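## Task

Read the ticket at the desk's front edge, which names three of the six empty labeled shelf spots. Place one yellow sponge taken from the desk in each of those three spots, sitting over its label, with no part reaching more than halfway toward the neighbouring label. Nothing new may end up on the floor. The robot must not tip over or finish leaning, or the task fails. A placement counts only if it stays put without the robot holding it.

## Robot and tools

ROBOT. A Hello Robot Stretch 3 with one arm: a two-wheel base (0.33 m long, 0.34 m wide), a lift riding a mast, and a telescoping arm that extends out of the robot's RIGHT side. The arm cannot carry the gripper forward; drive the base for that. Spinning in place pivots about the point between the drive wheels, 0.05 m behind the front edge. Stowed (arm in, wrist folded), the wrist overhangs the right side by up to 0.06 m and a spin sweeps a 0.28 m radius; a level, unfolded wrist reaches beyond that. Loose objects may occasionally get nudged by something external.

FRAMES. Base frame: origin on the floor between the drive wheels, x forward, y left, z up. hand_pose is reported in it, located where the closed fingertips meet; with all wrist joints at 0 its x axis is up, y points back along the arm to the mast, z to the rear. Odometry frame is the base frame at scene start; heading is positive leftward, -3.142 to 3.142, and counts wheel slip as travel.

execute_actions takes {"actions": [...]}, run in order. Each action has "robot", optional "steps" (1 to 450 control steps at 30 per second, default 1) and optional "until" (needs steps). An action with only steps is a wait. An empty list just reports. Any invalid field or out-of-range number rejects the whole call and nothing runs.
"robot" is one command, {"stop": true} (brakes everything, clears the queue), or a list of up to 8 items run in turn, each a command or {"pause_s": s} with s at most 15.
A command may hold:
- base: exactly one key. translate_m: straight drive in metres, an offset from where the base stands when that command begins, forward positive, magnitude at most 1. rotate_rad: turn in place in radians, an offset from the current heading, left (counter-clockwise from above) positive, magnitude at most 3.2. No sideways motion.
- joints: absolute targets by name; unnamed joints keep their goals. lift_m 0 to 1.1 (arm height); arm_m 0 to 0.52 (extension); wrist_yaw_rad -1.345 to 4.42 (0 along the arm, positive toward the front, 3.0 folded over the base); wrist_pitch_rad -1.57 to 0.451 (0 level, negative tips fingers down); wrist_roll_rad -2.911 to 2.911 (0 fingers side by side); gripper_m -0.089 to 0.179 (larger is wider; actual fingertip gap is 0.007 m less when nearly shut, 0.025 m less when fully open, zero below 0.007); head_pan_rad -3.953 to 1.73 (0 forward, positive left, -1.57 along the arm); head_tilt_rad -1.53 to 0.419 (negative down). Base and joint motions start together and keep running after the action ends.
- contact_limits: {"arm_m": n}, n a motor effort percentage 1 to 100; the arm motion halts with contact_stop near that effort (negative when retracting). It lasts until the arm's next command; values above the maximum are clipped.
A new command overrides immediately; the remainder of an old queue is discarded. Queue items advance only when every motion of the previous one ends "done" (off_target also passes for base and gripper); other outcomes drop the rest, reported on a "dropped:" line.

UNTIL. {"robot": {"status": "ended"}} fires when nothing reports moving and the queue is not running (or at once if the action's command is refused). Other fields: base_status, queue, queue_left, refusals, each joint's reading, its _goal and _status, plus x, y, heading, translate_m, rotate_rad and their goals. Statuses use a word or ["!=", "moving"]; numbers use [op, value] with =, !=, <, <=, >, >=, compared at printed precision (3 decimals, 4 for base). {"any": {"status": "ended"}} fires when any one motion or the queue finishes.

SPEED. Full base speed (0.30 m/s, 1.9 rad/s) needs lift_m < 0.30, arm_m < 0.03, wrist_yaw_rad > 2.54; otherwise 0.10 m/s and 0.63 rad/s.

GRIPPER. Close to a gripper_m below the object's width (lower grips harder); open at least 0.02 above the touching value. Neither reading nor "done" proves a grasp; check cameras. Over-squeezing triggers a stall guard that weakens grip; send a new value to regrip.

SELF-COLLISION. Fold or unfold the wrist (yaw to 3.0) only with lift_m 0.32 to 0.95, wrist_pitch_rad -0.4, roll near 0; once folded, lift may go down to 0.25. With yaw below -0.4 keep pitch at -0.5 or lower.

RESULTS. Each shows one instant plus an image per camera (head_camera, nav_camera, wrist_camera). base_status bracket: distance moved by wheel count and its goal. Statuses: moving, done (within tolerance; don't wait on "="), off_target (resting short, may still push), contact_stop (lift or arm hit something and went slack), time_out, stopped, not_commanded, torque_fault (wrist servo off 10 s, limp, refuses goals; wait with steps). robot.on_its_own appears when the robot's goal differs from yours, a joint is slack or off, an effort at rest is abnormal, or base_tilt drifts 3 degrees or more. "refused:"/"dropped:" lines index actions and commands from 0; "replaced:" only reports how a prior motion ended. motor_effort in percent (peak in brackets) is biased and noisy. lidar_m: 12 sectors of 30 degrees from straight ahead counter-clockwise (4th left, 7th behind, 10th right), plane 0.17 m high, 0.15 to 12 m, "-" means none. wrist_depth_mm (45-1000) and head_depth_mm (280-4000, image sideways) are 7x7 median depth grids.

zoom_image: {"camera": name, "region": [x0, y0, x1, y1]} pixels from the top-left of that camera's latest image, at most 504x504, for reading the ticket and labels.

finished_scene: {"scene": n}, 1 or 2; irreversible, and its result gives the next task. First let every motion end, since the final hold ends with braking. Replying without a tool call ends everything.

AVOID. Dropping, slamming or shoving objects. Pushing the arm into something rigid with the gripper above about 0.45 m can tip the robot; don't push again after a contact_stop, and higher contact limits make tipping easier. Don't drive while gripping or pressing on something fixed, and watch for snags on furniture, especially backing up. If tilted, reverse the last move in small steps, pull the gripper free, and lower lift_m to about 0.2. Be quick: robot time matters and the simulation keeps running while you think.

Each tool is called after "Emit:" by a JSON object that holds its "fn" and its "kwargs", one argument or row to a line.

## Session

Emit:
{"fn": "execute_actions", "kwargs": {
  "actions": []
}}

Scene clock: 0.00 s.
robot.base_odometry: x=+0.000 y=+0.000 heading=+0.000 (m, m, rad; robot's odometry frame)
robot.turned_by_wheels: +0.000 (rad since the last result)
robot.turned_by_imu: +0.000 (rad since the last result)
robot.base_tilt: forward=-0.5 right=-0.9 (deg)
robot.lidar_m: 1.87 1.65 1.65 1.92 2.58 2.90 2.44 2.09 2.09 1.34 1.01 1.03
robot.head_depth_mm: 1675 1671 1686 1673 1683 1680 1104 / 1791 1825 1813 1804 1827 1835 1113 / 1895 1969 1996 1990 1995 1996 1982 / 1872 2185 2178 2172 2193 2207 2178 / 1853 2238 2213 2168 2126 2108 2087 / 1842 2001 1990 1973 1952 1917 1888 / 1807 1830 1819 1793 1771 1764 1737
robot.base_status: not_commanded
robot.joint_positions: lift_m=+0.350 arm_m=-0.002 wrist_yaw_rad=+2.848 wrist_pitch_rad=-0.417 wrist_roll_rad=+0.018 gripper_m=+0.037 head_pan_rad=+0.004 head_tilt_rad=+0.001
robot.joint_goals: lift_m=+0.350 arm_m=-0.002 wrist_yaw_rad=+2.848 wrist_pitch_rad=-0.417 wrist_roll_rad=+0.018 gripper_m=+0.037 head_pan_rad=+0.004 head_tilt_rad=+0.001
robot.joint_status: lift_m=not_commanded arm_m=not_commanded wrist_yaw_rad=not_commanded wrist_pitch_rad=not_commanded wrist_roll_rad=not_commanded gripper_m=not_commanded head_pan_rad=not_commanded head_tilt_rad=not_commanded
robot.measured_speeds: translate_m=+0.000 rotate_rad=+0.000 lift_m=+0.000 arm_m=+0.000 wrist_yaw_rad=+0.000 wrist_pitch_rad=+0.000 wrist_roll_rad=+0.000 head_pan_rad=+0.000 head_tilt_rad=+0.000
robot: refusals=0 queue=idle queue_left=0
robot.motor_effort: left_wheel=-1 right_wheel=-1 lift_m=+32 arm_m=-1 wrist_yaw_rad=+0 wrist_pitch_rad=+5 wrist_roll_rad=+0 gripper_m=+0 head_pan_rad=-1 head_tilt_rad=+2 (%)
robot.hand_pose: x=+0.0438 y=+0.0719 z=+0.3625 quat_wxyz=(+0.247, +0.712, +0.042, +0.656) (m; robot's base frame)
robot.wrist_depth_mm: - - - - - - - / - - - - - - - / - - - - - - - / 840 828 858 872 871 875 869 / 697 697 730 706 726 707 715 / 589 - - 595 611 598 598 / 505 500 517 511 496 514 515
pictures: head_camera (sideways: a quarter turn clockwise sets it upright), nav_camera (sideways: a quarter turn counterclockwise sets it upright), wrist_camera
Images, in order (width x height): head_camera 896x504, nav_camera 672x504, wrist_camera 644x364.

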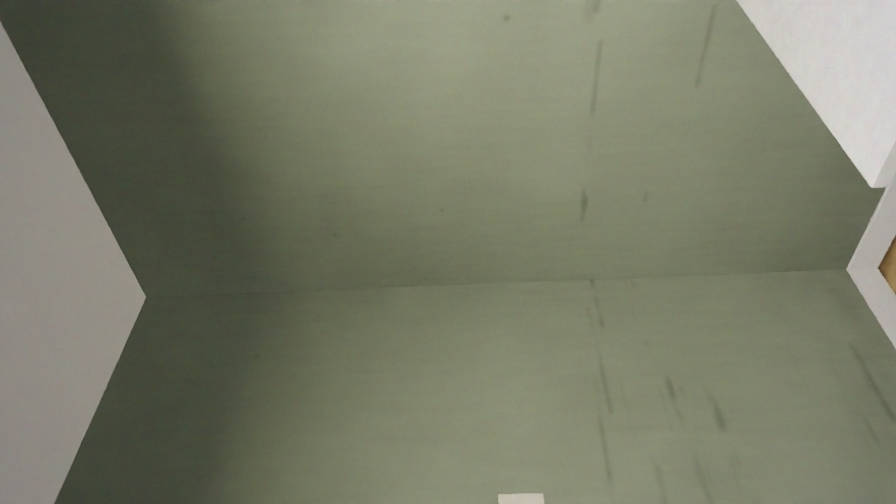

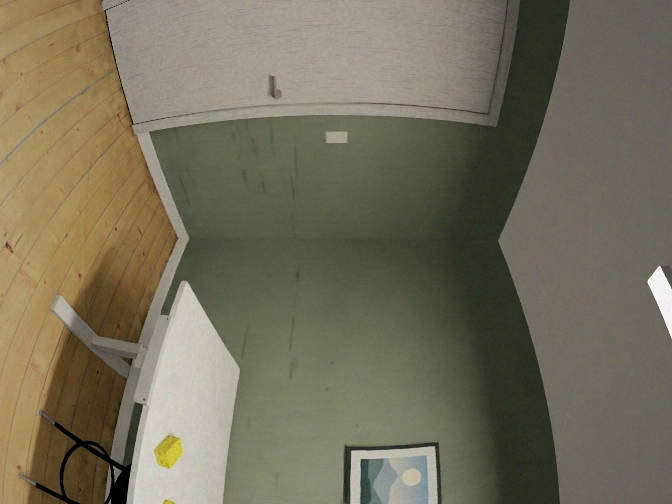

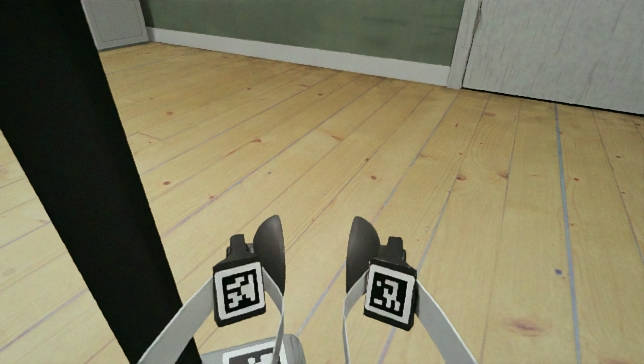

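Emit:
{"fn": "execute_actions", "kwargs": {
  "actions": [
    {"robot":{"joints":{"head_pan_rad":-1.2,"head_tilt_rad":-0.6,"lift_m":0.28,"wrist_yaw_rad":3.0}},"steps":450,"until":{"robot":{"status":"ended"}}}
  ]
}}

Emit:
{"fn": "execute_actions", "kwargs": {
  "actions": [
    {"robot":{"joints":{"head_pan_rad":-2.5,"head_tilt_rad":-0.5}},"steps":450,"until":{"robot":{"status":"ended"}}}
  ]
}}

Emit:
{"fn": "execute_actions", "kwargs": {
  "actions": [
    {"robot":{"joints":{"head_pan_rad":1.5,"head_tilt_rad":-0.5}},"steps":450,"until":{"robot":{"status":"ended"}}}
  ]
}}

Scene clock: 4.00 s.
robot.base_odometry: x=+0.000 y=+0.000 heading=+0.000 (m, m, rad; robot's odometry frame)
robot.turned_by_wheels: +0.000 (rad since the last result)
robot.turned_by_imu: +0.001 (rad since the last result)
robot.base_tilt: forward=-0.4 right=-0.9 (deg)
robot.lidar_m: 1.87 1.65 1.65 1.92 2.58 2.90 2.44 2.10 2.08 1.34 1.01 1.03
robot.head_depth_mm: 1772 1988 2239 2297 1861 1520 1266 / 1705 1869 2033 2149 1869 1510 1274 / 1622 1757 1549 1183 1764 1518 1273 / 1543 1687 1552 1136 1885 1519 1275 / 1478 1603 1565 1080 1889 1491 1287 / 1418 1538 1576 1090 1716 1500 1288 / 1356 1469 1533 1046 1238 1508 1287
robot.base_status: not_commanded
robot.joint_positions: lift_m=+0.280 arm_m=-0.002 wrist_yaw_rad=+2.998 wrist_pitch_rad=-0.418 wrist_roll_rad=+0.018 gripper_m=+0.037 head_pan_rad=-1.193 head_tilt_rad=-0.592
robot.joint_goals: lift_m=+0.280 arm_m=-0.002 wrist_yaw_rad=+3.000 wrist_pitch_rad=-0.418 wrist_roll_rad=+0.018 gripper_m=+0.037 head_pan_rad=-1.200 head_tilt_rad=-0.600
robot.joint_status: lift_m=done arm_m=not_commanded wrist_yaw_rad=done wrist_pitch_rad=not_commanded wrist_roll_rad=not_commanded gripper_m=not_commanded head_pan_rad=done head_tilt_rad=done
robot.measured_speeds: translate_m=+0.000 rotate_rad=+0.000 lift_m=+0.000 arm_m=+0.000 wrist_yaw_rad=+0.000 wrist_pitch_rad=+0.000 wrist_roll_rad=+0.000 head_pan_rad=+0.000 head_tilt_rad=+0.000
robot: refusals=0 queue=done queue_left=0
robot.motor_effort: left_wheel=-1(0) right_wheel=-1(1) lift_m=+21(32) arm_m=-1(1) wrist_yaw_rad=+1(1) wrist_pitch_rad=+5(5) wrist_roll_rad=+0(0) gripper_m=+0(0) head_pan_rad=-2(29) head_tilt_rad=-5(38) (%)
robot.hand_pose: x=+0.0108 y=+0.0792 z=+0.2931 quat_wxyz=(+0.197, +0.706, +0.095, +0.673) (m; robot's base frame)
robot.wrist_depth_mm: - - - - - - - / - - - - - - - / 955 - 967 970 - - - / 727 745 740 741 748 748 757 / 603 597 626 613 626 609 612 / 496 505 - 526 519 510 510 / 443 - - - 431 441 444
pictures: head_camera (sideways: a quarter turn clockwise sets it upright), nav_camera (sideways: a quarter turn counterclockwise sets it upright), wrist_camera
Images, in order (width x height): head_camera 896x504, nav_camera 672x504, wrist_camera 644x364.

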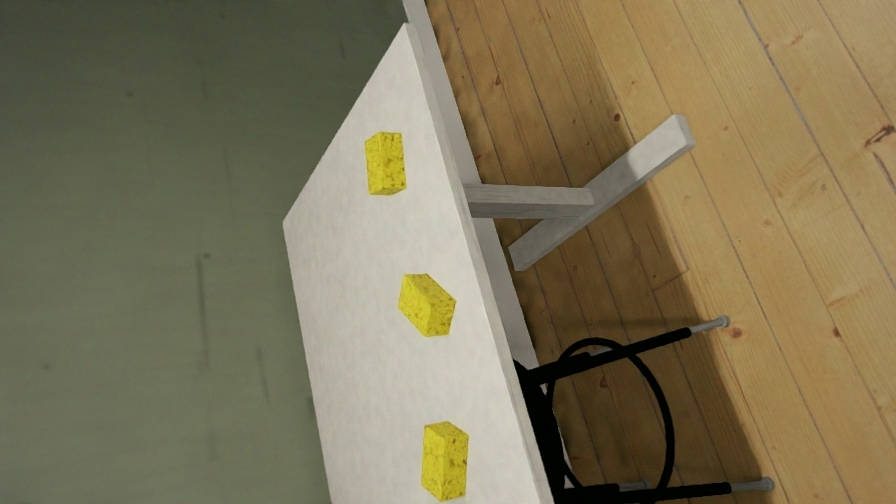

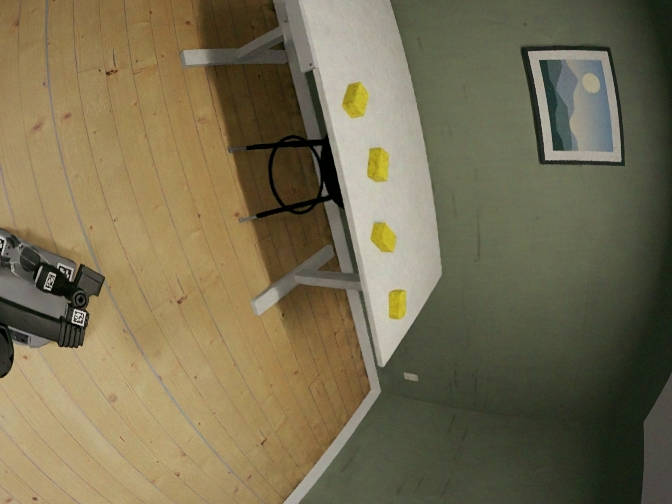

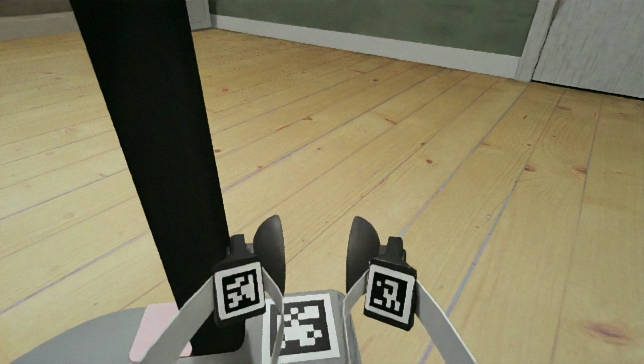

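Scene clock: 5.17 s.
robot.base_odometry: x=+0.000 y=+0.000 heading=+0.000 (m, m, rad; robot's odometry frame)
robot.turned_by_wheels: +0.000 (rad since the last result)
robot.turned_by_imu: +0.000 (rad since the last result)
robot.base_tilt: forward=-0.3 right=-0.9 (deg)
robot.lidar_m: 1.87 1.65 1.65 1.93 2.58 2.91 2.43 2.10 2.09 1.34 1.00 1.02
robot.head_depth_mm: 1953 2086 2298 2509 2070 1627 1346 / 1894 2049 2226 2443 2056 1626 1347 / 1862 2034 2203 2427 2081 1640 1349 / 1832 1983 2138 2357 2082 1642 1356 / 1806 1921 2106 2313 2110 1650 1350 / 1765 1894 2077 2265 2089 1651 1354 / 1745 1875 1999 2215 2098 1663 1368
robot.base_status: not_commanded
robot.joint_positions: lift_m=+0.280 arm_m=-0.002 wrist_yaw_rad=+2.998 wrist_pitch_rad=-0.418 wrist_roll_rad=+0.018 gripper_m=+0.037 head_pan_rad=-2.493 head_tilt_rad=-0.507
robot.joint_goals: lift_m=+0.280 arm_m=-0.002 wrist_yaw_rad=+3.000 wrist_pitch_rad=-0.418 wrist_roll_rad=+0.018 gripper_m=+0.037 head_pan_rad=-2.500 head_tilt_rad=-0.500
robot.joint_status: lift_m=done arm_m=not_commanded wrist_yaw_rad=done wrist_pitch_rad=not_commanded wrist_roll_rad=not_commanded gripper_m=not_commanded head_pan_rad=done head_tilt_rad=done
robot.measured_speeds: translate_m=+0.000 rotate_rad=+0.000 lift_m=+0.000 arm_m=+0.000 wrist_yaw_rad=+0.000 wrist_pitch_rad=+0.000 wrist_roll_rad=+0.000 head_pan_rad=+0.000 head_tilt_rad=+0.000
robot: refusals=0 queue=done queue_left=0
robot.motor_effort: left_wheel=-1(1) right_wheel=-1(1) lift_m=+21(21) arm_m=-1(2) wrist_yaw_rad=+1(2) wrist_pitch_rad=+5(5) wrist_roll_rad=+0(1) gripper_m=-1(0) head_pan_rad=-3(30) head_tilt_rad=+4(15) (%)
robot.hand_pose: x=+0.0108 y=+0.0792 z=+0.2931 quat_wxyz=(+0.197, +0.706, +0.095, +0.673) (m; robot's base frame)
robot.wrist_depth_mm: - - - - - - - / - - - - - - - / 949 - 968 973 - - - / 737 747 741 736 748 764 764 / 600 602 618 610 615 611 613 / 502 502 - 522 519 510 515 / 444 - - - 428 442 442
pictures: head_camera (sideways: a quarter turn clockwise sets it upright), nav_camera (sideways: a quarter turn counterclockwise sets it upright), wrist_camera
Images, in order (width x height): head_camera 896x504, nav_camera 672x504, wrist_camera 644x364.

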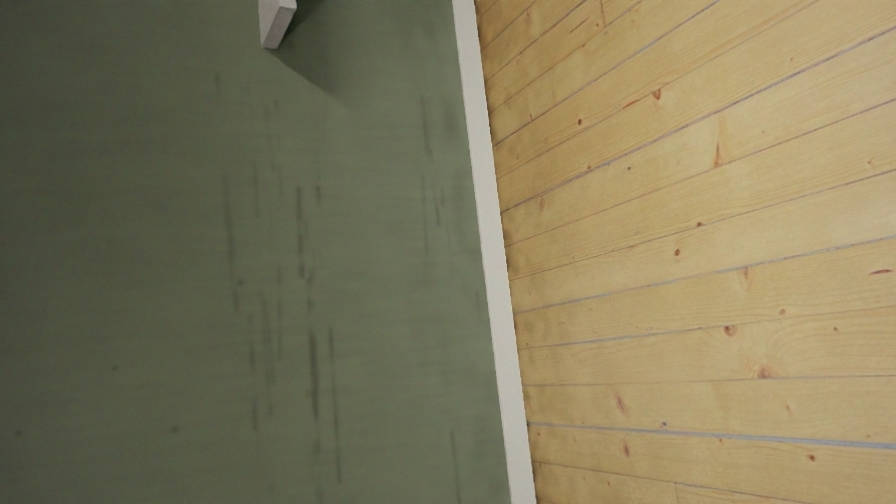

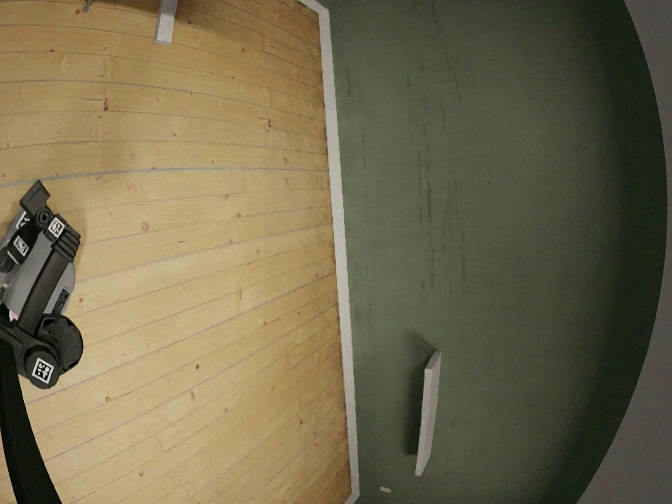

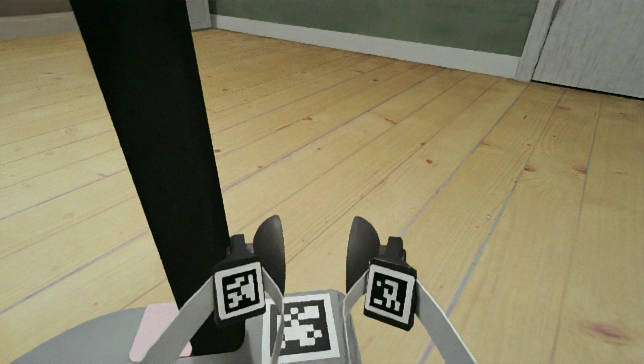

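Scene clock: 7.37 s.
robot.base_odometry: x=+0.000 y=+0.000 heading=+0.000 (m, m, rad; robot's odometry frame)
robot.turned_by_wheels: +0.000 (rad since the last result)
robot.turned_by_imu: +0.001 (rad since the last result)
robot.base_tilt: forward=-0.4 right=-0.9 (deg)
robot.lidar_m: 1.87 1.65 1.65 1.93 2.58 2.92 2.43 2.09 2.09 1.33 1.00 1.02
robot.head_depth_mm: 1478 1592 1704 1844 1949 1625 1340 / 1575 1689 1821 1976 2045 1630 1336 / 1677 1812 1962 2127 2082 1632 1348 / 1801 1934 2139 2311 2083 1636 1352 / 1922 2108 2317 2563 2075 1645 1355 / 2079 2283 2569 2722 2081 1647 1360 / 2292 2499 2766 2721 2091 1666 1365
robot.base_status: not_commanded
robot.joint_positions: lift_m=+0.280 arm_m=-0.002 wrist_yaw_rad=+2.998 wrist_pitch_rad=-0.418 wrist_roll_rad=+0.018 gripper_m=+0.037 head_pan_rad=+1.493 head_tilt_rad=-0.507
robot.joint_goals: lift_m=+0.280 arm_m=-0.002 wrist_yaw_rad=+3.000 wrist_pitch_rad=-0.418 wrist_roll_rad=+0.018 gripper_m=+0.037 head_pan_rad=+1.500 head_tilt_rad=-0.500
robot.joint_status: lift_m=done arm_m=not_commanded wrist_yaw_rad=done wrist_pitch_rad=not_commanded wrist_roll_rad=not_commanded gripper_m=not_commanded head_pan_rad=done head_tilt_rad=done
robot.measured_speeds: translate_m=+0.000 rotate_rad=+0.000 lift_m=+0.000 arm_m=+0.000 wrist_yaw_rad=+0.000 wrist_pitch_rad=+0.000 wrist_roll_rad=+0.000 head_pan_rad=+0.000 head_tilt_rad=+0.000
robot: refusals=0 queue=done queue_left=0
robot.motor_effort: left_wheel=+0(1) right_wheel=-1(1) lift_m=+21(21) arm_m=-1(1) wrist_yaw_rad=+2(1) wrist_pitch_rad=+5(5) wrist_roll_rad=+0(0) gripper_m=+0(0) head_pan_rad=+2(30) head_tilt_rad=+4(5) (%)
robot.hand_pose: x=+0.0108 y=+0.0792 z=+0.2931 quat_wxyz=(+0.197, +0.706, +0.095, +0.673) (m; robot's base frame)
robot.wrist_depth_mm: - - - - - - - / - - - - - - - / 952 - 959 970 - - - / 730 748 745 750 751 749 772 / 594 598 623 610 615 609 618 / 501 500 - 527 519 514 516 / 444 - - - 429 445 446
pictures: head_camera (sideways: a quarter turn clockwise sets it upright), nav_camera (sideways: a quarter turn counterclockwise sets it upright), wrist_camera
Images, in order (width x height): head_camera 896x504, nav_camera 672x504, wrist_camera 644x364.

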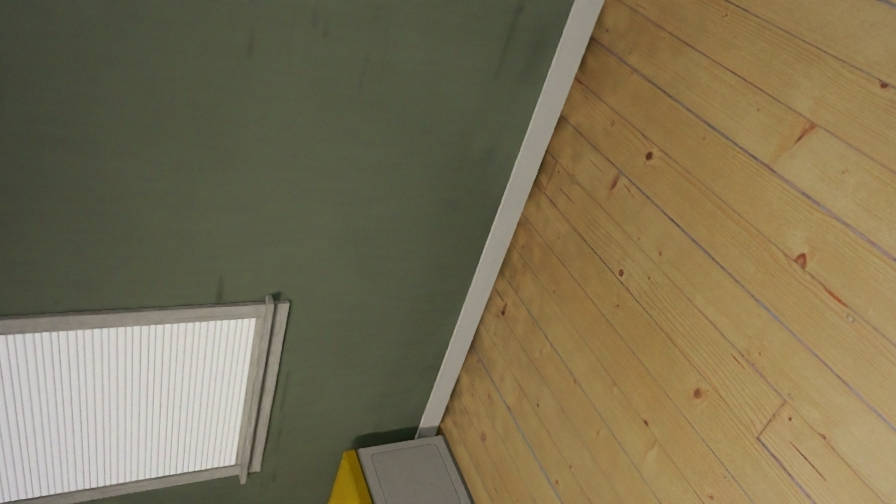

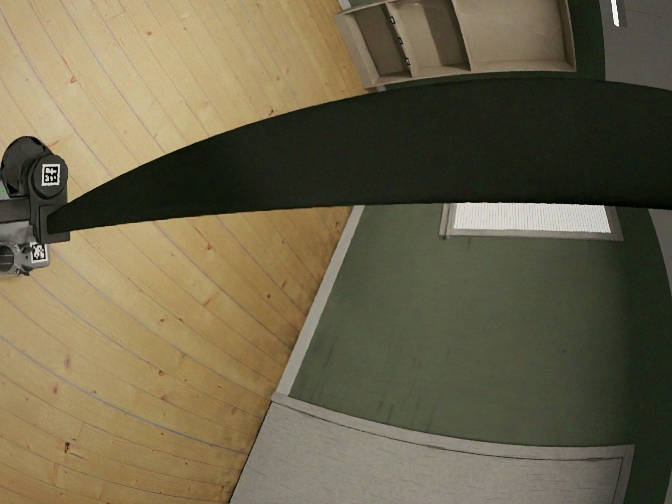

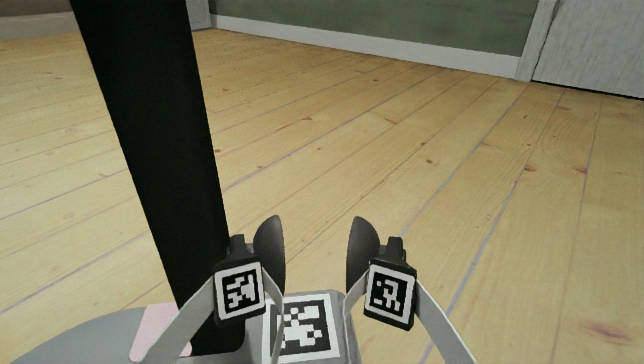

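Emit:
{"fn": "execute_actions", "kwargs": {
  "actions": [
    {"robot":{"joints":{"head_pan_rad":-3.85,"head_tilt_rad":-0.35}},"steps":450,"until":{"robot":{"status":"ended"}}}
  ]
}}

Emit:
{"fn": "execute_actions", "kwargs": {
  "actions": [
    {"robot":{"joints":{"head_pan_rad":-1.85,"head_tilt_rad":-0.6}},"steps":450,"until":{"robot":{"status":"ended"}}}
  ]
}}

Scene clock: 12.63 s.
robot.base_odometry: x=+0.000 y=+0.000 heading=+0.000 (m, m, rad; robot's odometry frame)
robot.turned_by_wheels: +0.000 (rad since the last result)
robot.turned_by_imu: +0.001 (rad since the last result)
robot.base_tilt: forward=-0.6 right=-0.8 (deg)
robot.lidar_m: 1.87 1.65 1.64 1.93 2.58 2.90 2.44 2.09 2.09 1.34 1.00 1.02
robot.head_depth_mm: - - - - - - - / 2719 2828 3082 3212 2556 1932 1517 / 2708 2934 3101 3226 2583 1928 1526 / 2762 2910 3136 3323 2606 1928 1527 / 2758 2912 3081 3274 2629 1950 1537 / 2778 2931 3057 3201 2636 1944 1532 / 2772 2908 3013 3281 2653 1969 1554
robot.base_status: not_commanded
robot.joint_positions: lift_m=+0.280 arm_m=-0.002 wrist_yaw_rad=+2.998 wrist_pitch_rad=-0.418 wrist_roll_rad=+0.018 gripper_m=+0.037 head_pan_rad=-3.843 head_tilt_rad=-0.359
robot.joint_goals: lift_m=+0.280 arm_m=-0.002 wrist_yaw_rad=+3.000 wrist_pitch_rad=-0.418 wrist_roll_rad=+0.018 gripper_m=+0.037 head_pan_rad=-3.850 head_tilt_rad=-0.350
robot.joint_status: lift_m=done arm_m=not_commanded wrist_yaw_rad=done wrist_pitch_rad=not_commanded wrist_roll_rad=not_commanded gripper_m=not_commanded head_pan_rad=done head_tilt_rad=done
robot.measured_speeds: translate_m=+0.000 rotate_rad=+0.000 lift_m=+0.000 arm_m=+0.000 wrist_yaw_rad=+0.000 wrist_pitch_rad=+0.000 wrist_roll_rad=+0.000 head_pan_rad=+0.000 head_tilt_rad=+0.000
robot: refusals=0 queue=done queue_left=0
robot.motor_effort: left_wheel=-1(1) right_wheel=-1(1) lift_m=+21(21) arm_m=-1(1) wrist_yaw_rad=+1(1) wrist_pitch_rad=+5(5) wrist_roll_rad=+0(0) gripper_m=-1(1) head_pan_rad=-2(32) head_tilt_rad=+5(20) (%)
robot.hand_pose: x=+0.0108 y=+0.0792 z=+0.2931 quat_wxyz=(+0.197, +0.706, +0.095, +0.673) (m; robot's base frame)
robot.wrist_depth_mm: - - - - - - - / - - - - - - - / 958 - 969 971 - - - / 732 727 743 746 748 765 755 / 597 600 621 611 618 613 611 / 502 504 - 520 519 511 518 / 448 - - - 430 442 442
pictures: head_camera (sideways: a quarter turn clockwise sets it upright), nav_camera (sideways: a quarter turn counterclockwise sets it upright), wrist_camera
Images, in order (width x height): head_camera 896x504, nav_camera 672x504, wrist_camera 644x364.

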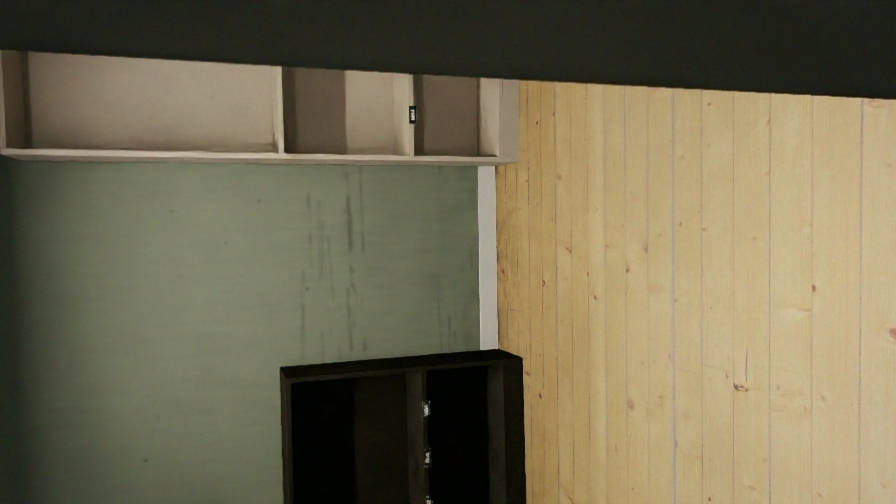

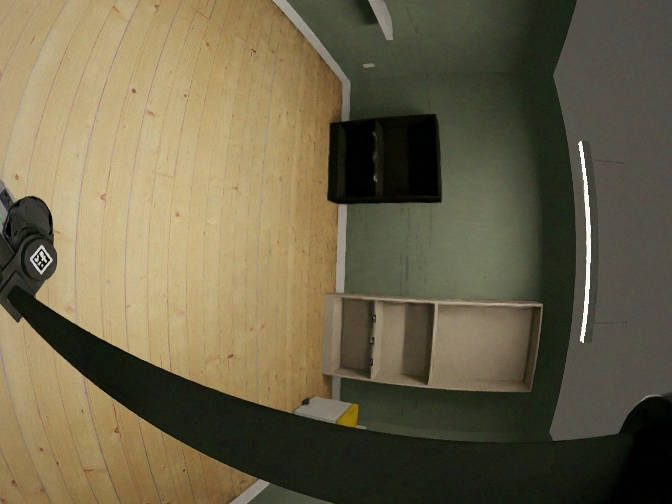

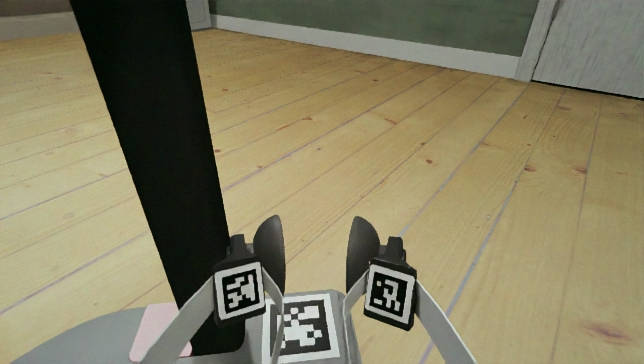

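Scene clock: 14.07 s.
robot.base_odometry: x=+0.000 y=+0.000 heading=+0.000 (m, m, rad; robot's odometry frame)
robot.turned_by_wheels: +0.000 (rad since the last result)
robot.turned_by_imu: +0.000 (rad since the last result)
robot.base_tilt: forward=-0.5 right=-0.9 (deg)
robot.lidar_m: 1.87 1.65 1.65 1.93 2.58 2.91 2.44 2.09 2.09 1.34 1.00 1.02
robot.head_depth_mm: 1764 1916 2054 2231 1855 1510 1276 / 1818 2004 2202 2337 1860 1507 1280 / 1898 2062 2318 2429 1867 1523 1282 / 1991 2200 2438 2470 1893 1524 1287 / 2085 2301 2542 2461 1878 1528 1291 / 2192 2379 2601 2461 1896 1528 1286 / 2058 2169 2270 2307 1901 1498 1291
robot.base_status: not_commanded
robot.joint_positions: lift_m=+0.280 arm_m=-0.002 wrist_yaw_rad=+2.998 wrist_pitch_rad=-0.418 wrist_roll_rad=+0.018 gripper_m=+0.037 head_pan_rad=-1.857 head_tilt_rad=-0.592
robot.joint_goals: lift_m=+0.280 arm_m=-0.002 wrist_yaw_rad=+3.000 wrist_pitch_rad=-0.418 wrist_roll_rad=+0.018 gripper_m=+0.037 head_pan_rad=-1.850 head_tilt_rad=-0.600
robot.joint_status: lift_m=done arm_m=not_commanded wrist_yaw_rad=done wrist_pitch_rad=not_commanded wrist_roll_rad=not_commanded gripper_m=not_commanded head_pan_rad=done head_tilt_rad=done
robot.measured_speeds: translate_m=+0.000 rotate_rad=+0.000 lift_m=+0.000 arm_m=+0.000 wrist_yaw_rad=+0.000 wrist_pitch_rad=+0.000 wrist_roll_rad=+0.000 head_pan_rad=+0.000 head_tilt_rad=+0.000
robot: refusals=0 queue=done queue_left=0
robot.motor_effort: left_wheel=-1(1) right_wheel=-1(1) lift_m=+21(21) arm_m=-1(1) wrist_yaw_rad=+1(1) wrist_pitch_rad=+5(5) wrist_roll_rad=+0(0) gripper_m=+0(1) head_pan_rad=+3(30) head_tilt_rad=-4(25) (%)
robot.hand_pose: x=+0.0108 y=+0.0792 z=+0.2931 quat_wxyz=(+0.197, +0.706, +0.095, +0.673) (m; robot's base frame)
robot.wrist_depth_mm: - - - - - - - / - - - - - - - / 957 - 967 975 - - - / 735 734 739 744 746 750 755 / 596 602 632 616 619 609 611 / 502 507 - 524 516 513 517 / 445 - - - 426 439 441
pictures: head_camera (sideways: a quarter turn clockwise sets it upright), nav_camera (sideways: a quarter turn counterclockwise sets it upright), wrist_camera
Images, in order (width x height): head_camera 896x504, nav_camera 672x504, wrist_camera 644x364.

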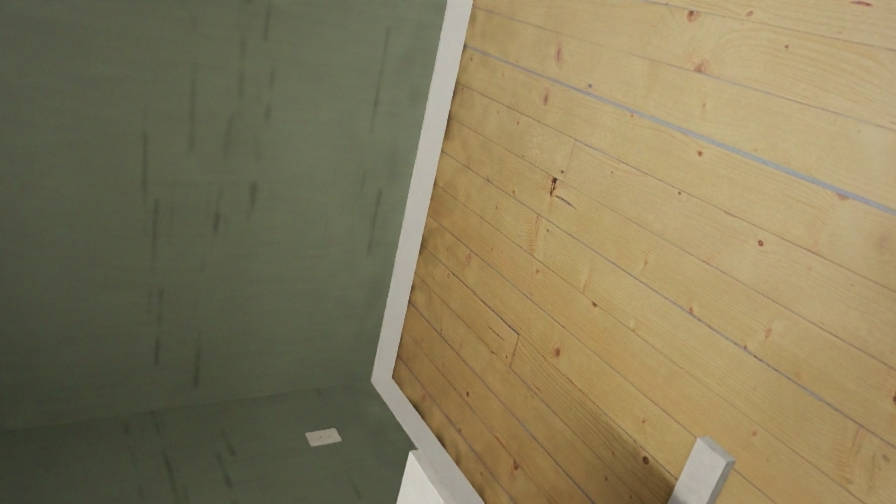

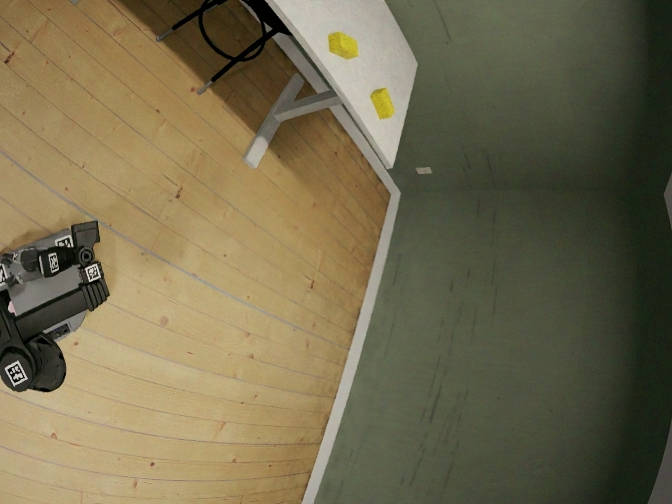

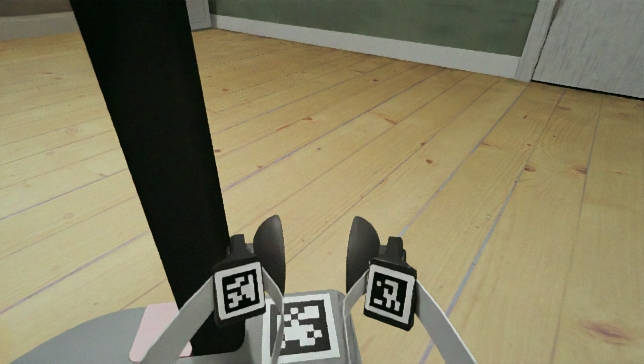

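Emit:
{"fn": "execute_actions", "kwargs": {
  "actions": [
    {"robot":{"base":{"rotate_rad":0.785},"joints":{"head_pan_rad":-1.57,"head_tilt_rad":-0.65}},"steps":450,"until":{"robot":{"status":"ended"}}}
  ]
}}

Scene clock: 19.70 s.
robot.base_odometry: x=+0.000 y=+0.000 heading=+0.785 (m, m, rad; robot's odometry frame)
robot.turned_by_wheels: +0.785 (rad since the last result)
robot.turned_by_imu: +0.774 (rad since the last result)
robot.base_tilt: forward=-0.4 right=-1.0 (deg)
robot.lidar_m: 1.65 1.73 2.34 2.86 3.00 2.16 2.09 2.16 1.33 1.00 1.28 1.72
robot.head_depth_mm: 1414 1568 1356 1033 1756 1458 1239 / 1410 1552 1365 1072 1763 1458 1245 / 1395 1536 1368 1076 1725 1463 1249 / 1388 1533 1375 1083 1722 1467 1250 / 1377 1534 1373 1041 1790 1469 1248 / 1376 1509 1381 1049 1786 1470 1249 / 1362 1507 1386 1009 1736 1474 1258
robot.base_status: done (rotate_rad +0.7849 of +0.7850)
robot.joint_positions: lift_m=+0.280 arm_m=-0.002 wrist_yaw_rad=+2.998 wrist_pitch_rad=-0.418 wrist_roll_rad=+0.018 gripper_m=+0.037 head_pan_rad=-1.577 head_tilt_rad=-0.642
robot.joint_goals: lift_m=+0.280 arm_m=-0.002 wrist_yaw_rad=+3.000 wrist_pitch_rad=-0.418 wrist_roll_rad=+0.018 gripper_m=+0.037 head_pan_rad=-1.570 head_tilt_rad=-0.650
robot.joint_status: lift_m=done arm_m=not_commanded wrist_yaw_rad=done wrist_pitch_rad=not_commanded wrist_roll_rad=not_commanded gripper_m=not_commanded head_pan_rad=done head_tilt_rad=done
robot.measured_speeds: translate_m=+0.000 rotate_rad=+0.000 lift_m=+0.000 arm_m=+0.000 wrist_yaw_rad=+0.000 wrist_pitch_rad=+0.000 wrist_roll_rad=+0.000 head_pan_rad=+0.000 head_tilt_rad=+0.000
robot: refusals=0 queue=done queue_left=0
robot.motor_effort: left_wheel=-2(9) right_wheel=+1(9) lift_m=+21(21) arm_m=-1(1) wrist_yaw_rad=+1(1) wrist_pitch_rad=+5(5) wrist_roll_rad=+0(0) gripper_m=+0(0) head_pan_rad=+3(16) head_tilt_rad=-4(12) (%)
robot.hand_pose: x=+0.0108 y=+0.0792 z=+0.2931 quat_wxyz=(+0.197, +0.706, +0.095, +0.673) (m; robot's base frame)
robot.wrist_depth_mm: - - - - - - - / - - - - - - - / 940 - 976 963 - - - / 737 724 741 738 748 749 762 / 592 598 630 615 615 613 605 / 503 503 - 522 522 512 515 / 447 - - - 430 438 439
pictures: head_camera (sideways: a quarter turn clockwise sets it upright), nav_camera (sideways: a quarter turn counterclockwise sets it upright), wrist_camera
Images, in order (width x height): head_camera 896x504, nav_camera 672x504, wrist_camera 644x364.

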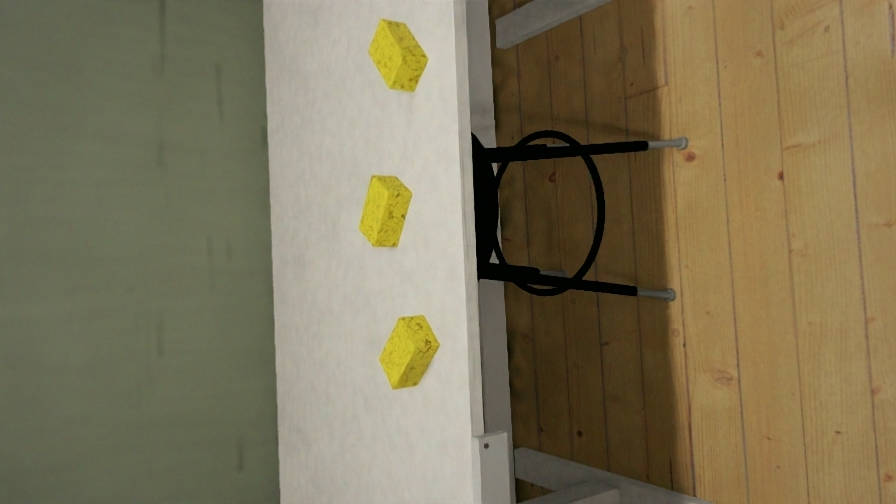

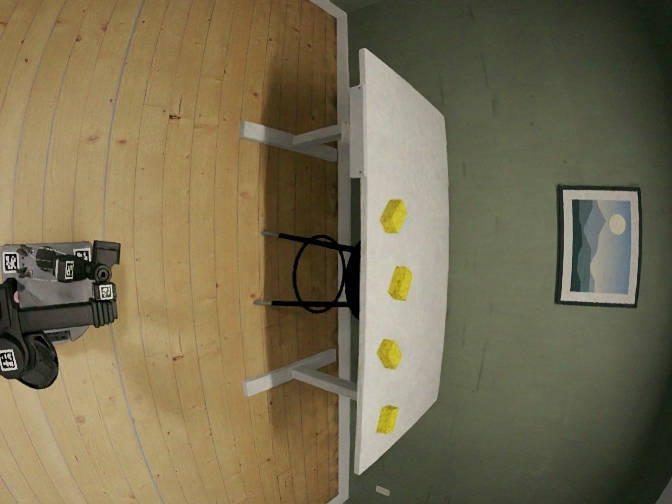

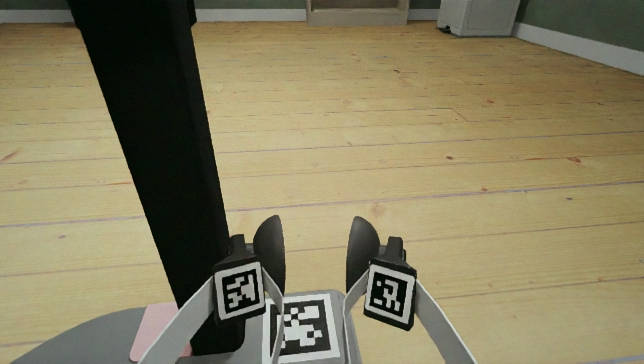

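Emit:
{"fn": "execute_actions", "kwargs": {
  "actions": [
    {"robot":[{"base":{"rotate_rad":-0.6}},{"base":{"translate_m":0.53}},{"base":{"rotate_rad":0.6},"joints":{"lift_m":0.41}},{"joints":{"wrist_yaw_rad":0,"gripper_m":0.0}},{"joints":{"wrist_pitch_rad":0.3,"wrist_roll_rad":0,"arm_m":0.1}}],"steps":450,"until":{"robot":{"status":"ended"}}},
    {"steps":300,"until":{"robot":{"status":"ended"}}}
  ]
}}

Scene clock: 44.80 s.
robot.base_odometry: x=+0.521 y=+0.097 heading=+0.785 (m, m, rad; robot's odometry frame)
robot.turned_by_wheels: +0.000 (rad since the last result)
robot.turned_by_imu: +0.009 (rad since the last result)
robot.base_tilt: forward=-0.5 right=-0.8 (deg)
robot.lidar_m: 1.21 1.26 1.75 3.13 3.32 2.63 2.52 0.96 0.82 0.88 1.37 1.24
robot.head_depth_mm: 1145 1259 1347 990 802 1422 1250 / 1135 1250 1331 992 782 1421 1242 / 1129 1252 1324 995 784 1390 1251 / 1126 1242 1317 998 784 1363 1273 / 1117 1229 1306 1002 788 1360 1225 / 1112 1221 1328 1005 789 1482 1254 / 1104 1214 1352 1499 819 1448 1258
robot.base_status: done (rotate_rad +0.5999 of +0.6000)
robot.joint_positions: lift_m=+0.410 arm_m=+0.100 wrist_yaw_rad=+0.001 wrist_pitch_rad=+0.273 wrist_roll_rad=+0.007 gripper_m=+0.000 head_pan_rad=-1.577 head_tilt_rad=-0.642
robot.joint_goals: lift_m=+0.410 arm_m=+0.100 wrist_yaw_rad=+0.000 wrist_pitch_rad=+0.300 wrist_roll_rad=+0.000 gripper_m=+0.000 head_pan_rad=-1.570 head_tilt_rad=-0.650
robot.joint_status: lift_m=done arm_m=done wrist_yaw_rad=done wrist_pitch_rad=done wrist_roll_rad=done gripper_m=done head_pan_rad=done head_tilt_rad=done
robot.measured_speeds: translate_m=+0.000 rotate_rad=+0.000 lift_m=+0.000 arm_m=+0.000 wrist_yaw_rad=+0.000 wrist_pitch_rad=+0.000 wrist_roll_rad=+0.000 head_pan_rad=+0.000 head_tilt_rad=+0.000
robot: refusals=0 queue=done queue_left=0
robot.motor_effort: left_wheel=-3(7) right_wheel=+1(6) lift_m=+41(43) arm_m=+3(4) wrist_yaw_rad=-1(3) wrist_pitch_rad=+9(9) wrist_roll_rad=-3(3) gripper_m=-3(79) head_pan_rad=+3(2) head_tilt_rad=-4(4) (%)
robot.hand_pose: x=-0.0211 y=-0.4979 z=+0.5943 quat_wxyz=(+0.698, -0.095, -0.703, +0.097) (m; robot's base frame)
robot.wrist_depth_mm: - - - - - - - / 213 190 188 187 185 184 182 / - 320 313 191 189 290 195 / - - 539 506 190 497 496 / 948 971 952 952 949 943 961 / 964 941 925 - 952 920 498 / 926 944 528 916 908 914 918
pictures: head_camera (sideways: a quarter turn clockwise sets it upright), nav_camera (sideways: a quarter turn counterclockwise sets it upright), wrist_camera
Images, in order (width x height): head_camera 896x504, nav_camera 672x504, wrist_camera 644x364.

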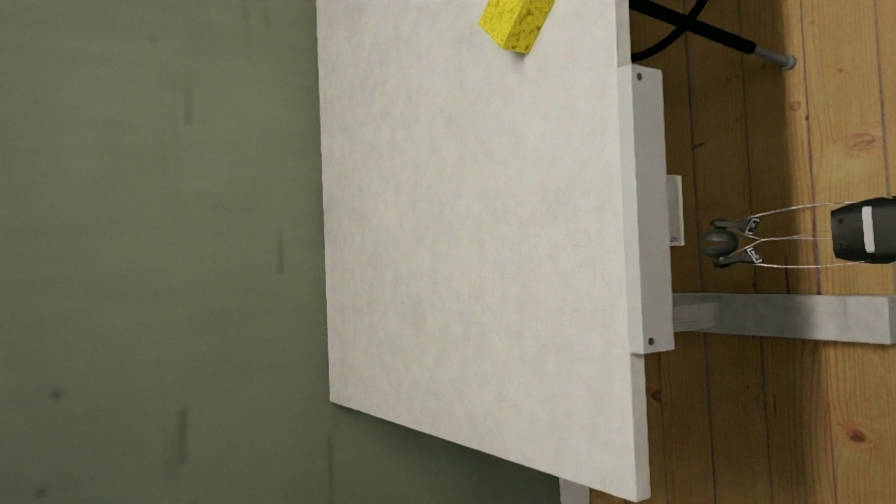

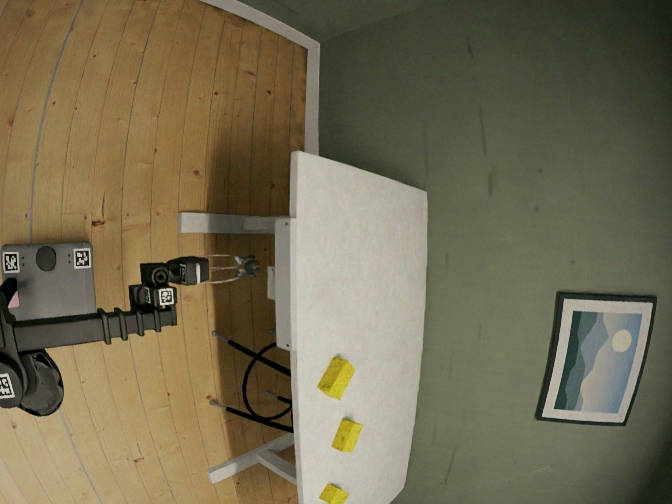

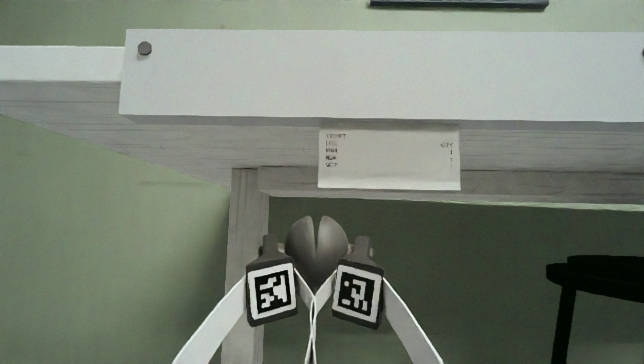

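Emit:
{"fn": "zoom_image", "kwargs": {
  "camera": "wrist_camera",
  "region": [310,120,470,200]
}}

Region (310, 120, 470, 200) of wrist_camera's 644x364 image, scaled by 3.150.

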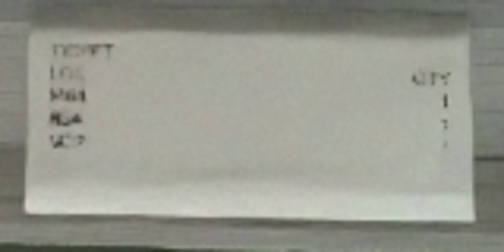

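Emit:
{"fn": "execute_actions", "kwargs": {
  "actions": [
    {"robot":{"joints":{"arm_m":0.03,"wrist_pitch_rad":0.1,"lift_m":0.5}},"steps":450,"until":{"robot":{"status":"ended"}}}
  ]
}}

Emit:
{"fn": "zoom_image", "kwargs": {
  "camera": "wrist_camera",
  "region": [260,60,500,220]
}}

Scene clock: 51.77 s.
robot.base_odometry: x=+0.521 y=+0.097 heading=+0.785 (m, m, rad; robot's odometry frame)
robot.turned_by_wheels: +0.000 (rad since the last result)
robot.turned_by_imu: +0.001 (rad since the last result)
robot.base_tilt: forward=-0.6 right=-0.9 (deg)
robot.lidar_m: 1.21 1.26 1.74 3.16 3.32 2.62 2.53 0.96 0.82 0.87 1.37 1.25
robot.head_depth_mm: 1143 1258 1338 986 804 1421 1242 / 1130 1255 1342 991 781 1419 1248 / 1124 1244 1326 995 782 1391 1244 / 1124 1231 1315 1004 785 1414 1251 / 1119 1220 1307 1002 790 1365 1221 / 1111 1233 1319 1003 790 1475 1252 / 1111 1211 1362 1502 815 1447 1261
robot.base_status: done (rotate_rad +0.5999 of +0.6000)
robot.joint_positions: lift_m=+0.500 arm_m=+0.030 wrist_yaw_rad=+0.001 wrist_pitch_rad=+0.084 wrist_roll_rad=+0.006 gripper_m=+0.000 head_pan_rad=-1.577 head_tilt_rad=-0.642
robot.joint_goals: lift_m=+0.500 arm_m=+0.030 wrist_yaw_rad=+0.000 wrist_pitch_rad=+0.100 wrist_roll_rad=+0.000 gripper_m=+0.000 head_pan_rad=-1.570 head_tilt_rad=-0.650
robot.joint_status: lift_m=done arm_m=done wrist_yaw_rad=done wrist_pitch_rad=done wrist_roll_rad=done gripper_m=done head_pan_rad=done head_tilt_rad=done
robot.measured_speeds: translate_m=+0.000 rotate_rad=+0.000 lift_m=+0.000 arm_m=+0.000 wrist_yaw_rad=+0.000 wrist_pitch_rad=+0.000 wrist_roll_rad=+0.000 head_pan_rad=+0.000 head_tilt_rad=+0.000
robot: refusals=0 queue=done queue_left=0
robot.motor_effort: left_wheel=-3(3) right_wheel=+1(1) lift_m=+41(42) arm_m=-4(2) wrist_yaw_rad=-2(1) wrist_pitch_rad=+5(9) wrist_roll_rad=-3(3) gripper_m=-3(3) head_pan_rad=+3(2) head_tilt_rad=-4(4) (%)
robot.hand_pose: x=-0.0212 y=-0.4327 z=+0.6357 quat_wxyz=(+0.705, -0.029, -0.708, +0.030) (m; robot's base frame)
robot.wrist_depth_mm: - - - - - - - / - - - - - - - / 260 258 237 235 233 231 247 / - - 596 247 236 234 - / - - - - - - 597 / - - - - - - 508 / - - 658 - - - -
pictures: head_camera (sideways: a quarter turn clockwise sets it upright), nav_camera (sideways: a quarter turn counterclockwise sets it upright), wrist_camera
Images, in order (width x height): head_camera 896x504, nav_camera 672x504, wrist_camera 644x364.

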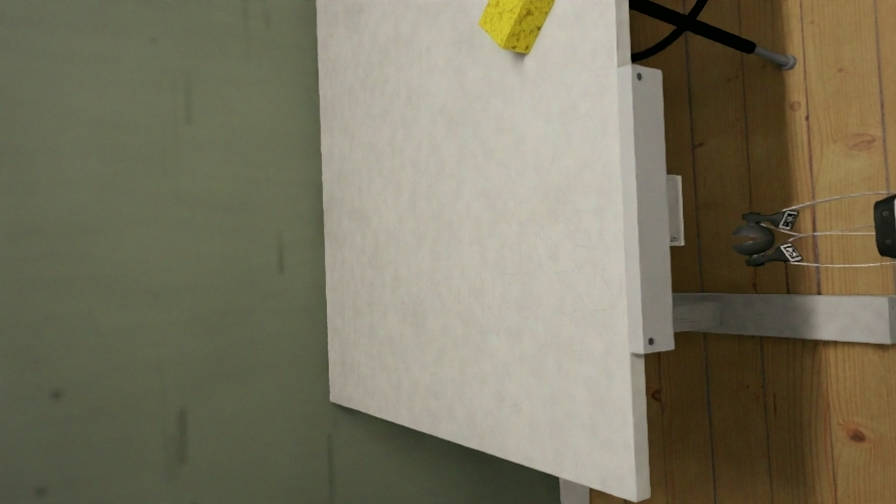

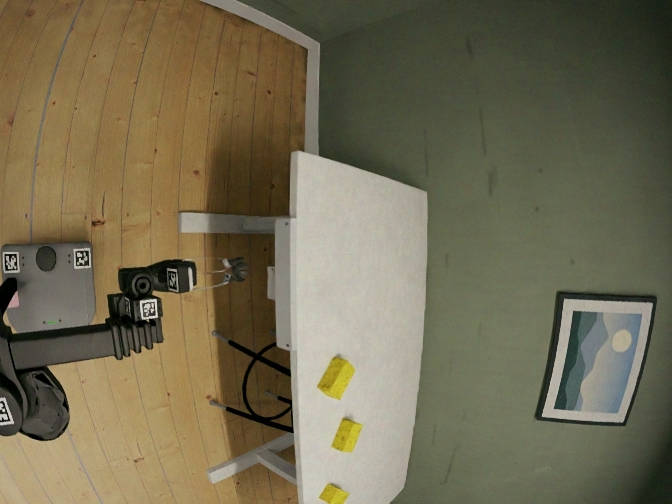

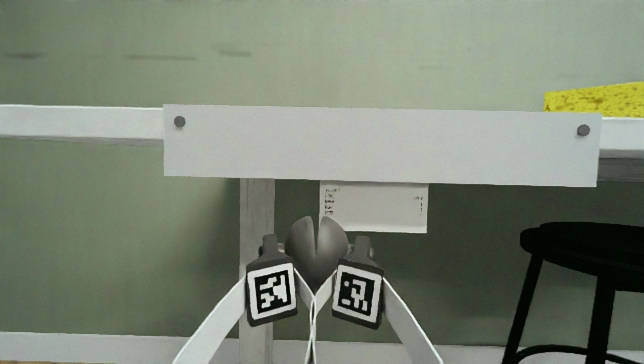

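Region (260, 60, 500, 220) of wrist_camera's 644x364 image, scaled by 2.100.

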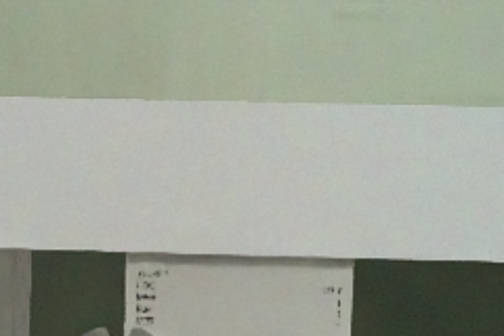

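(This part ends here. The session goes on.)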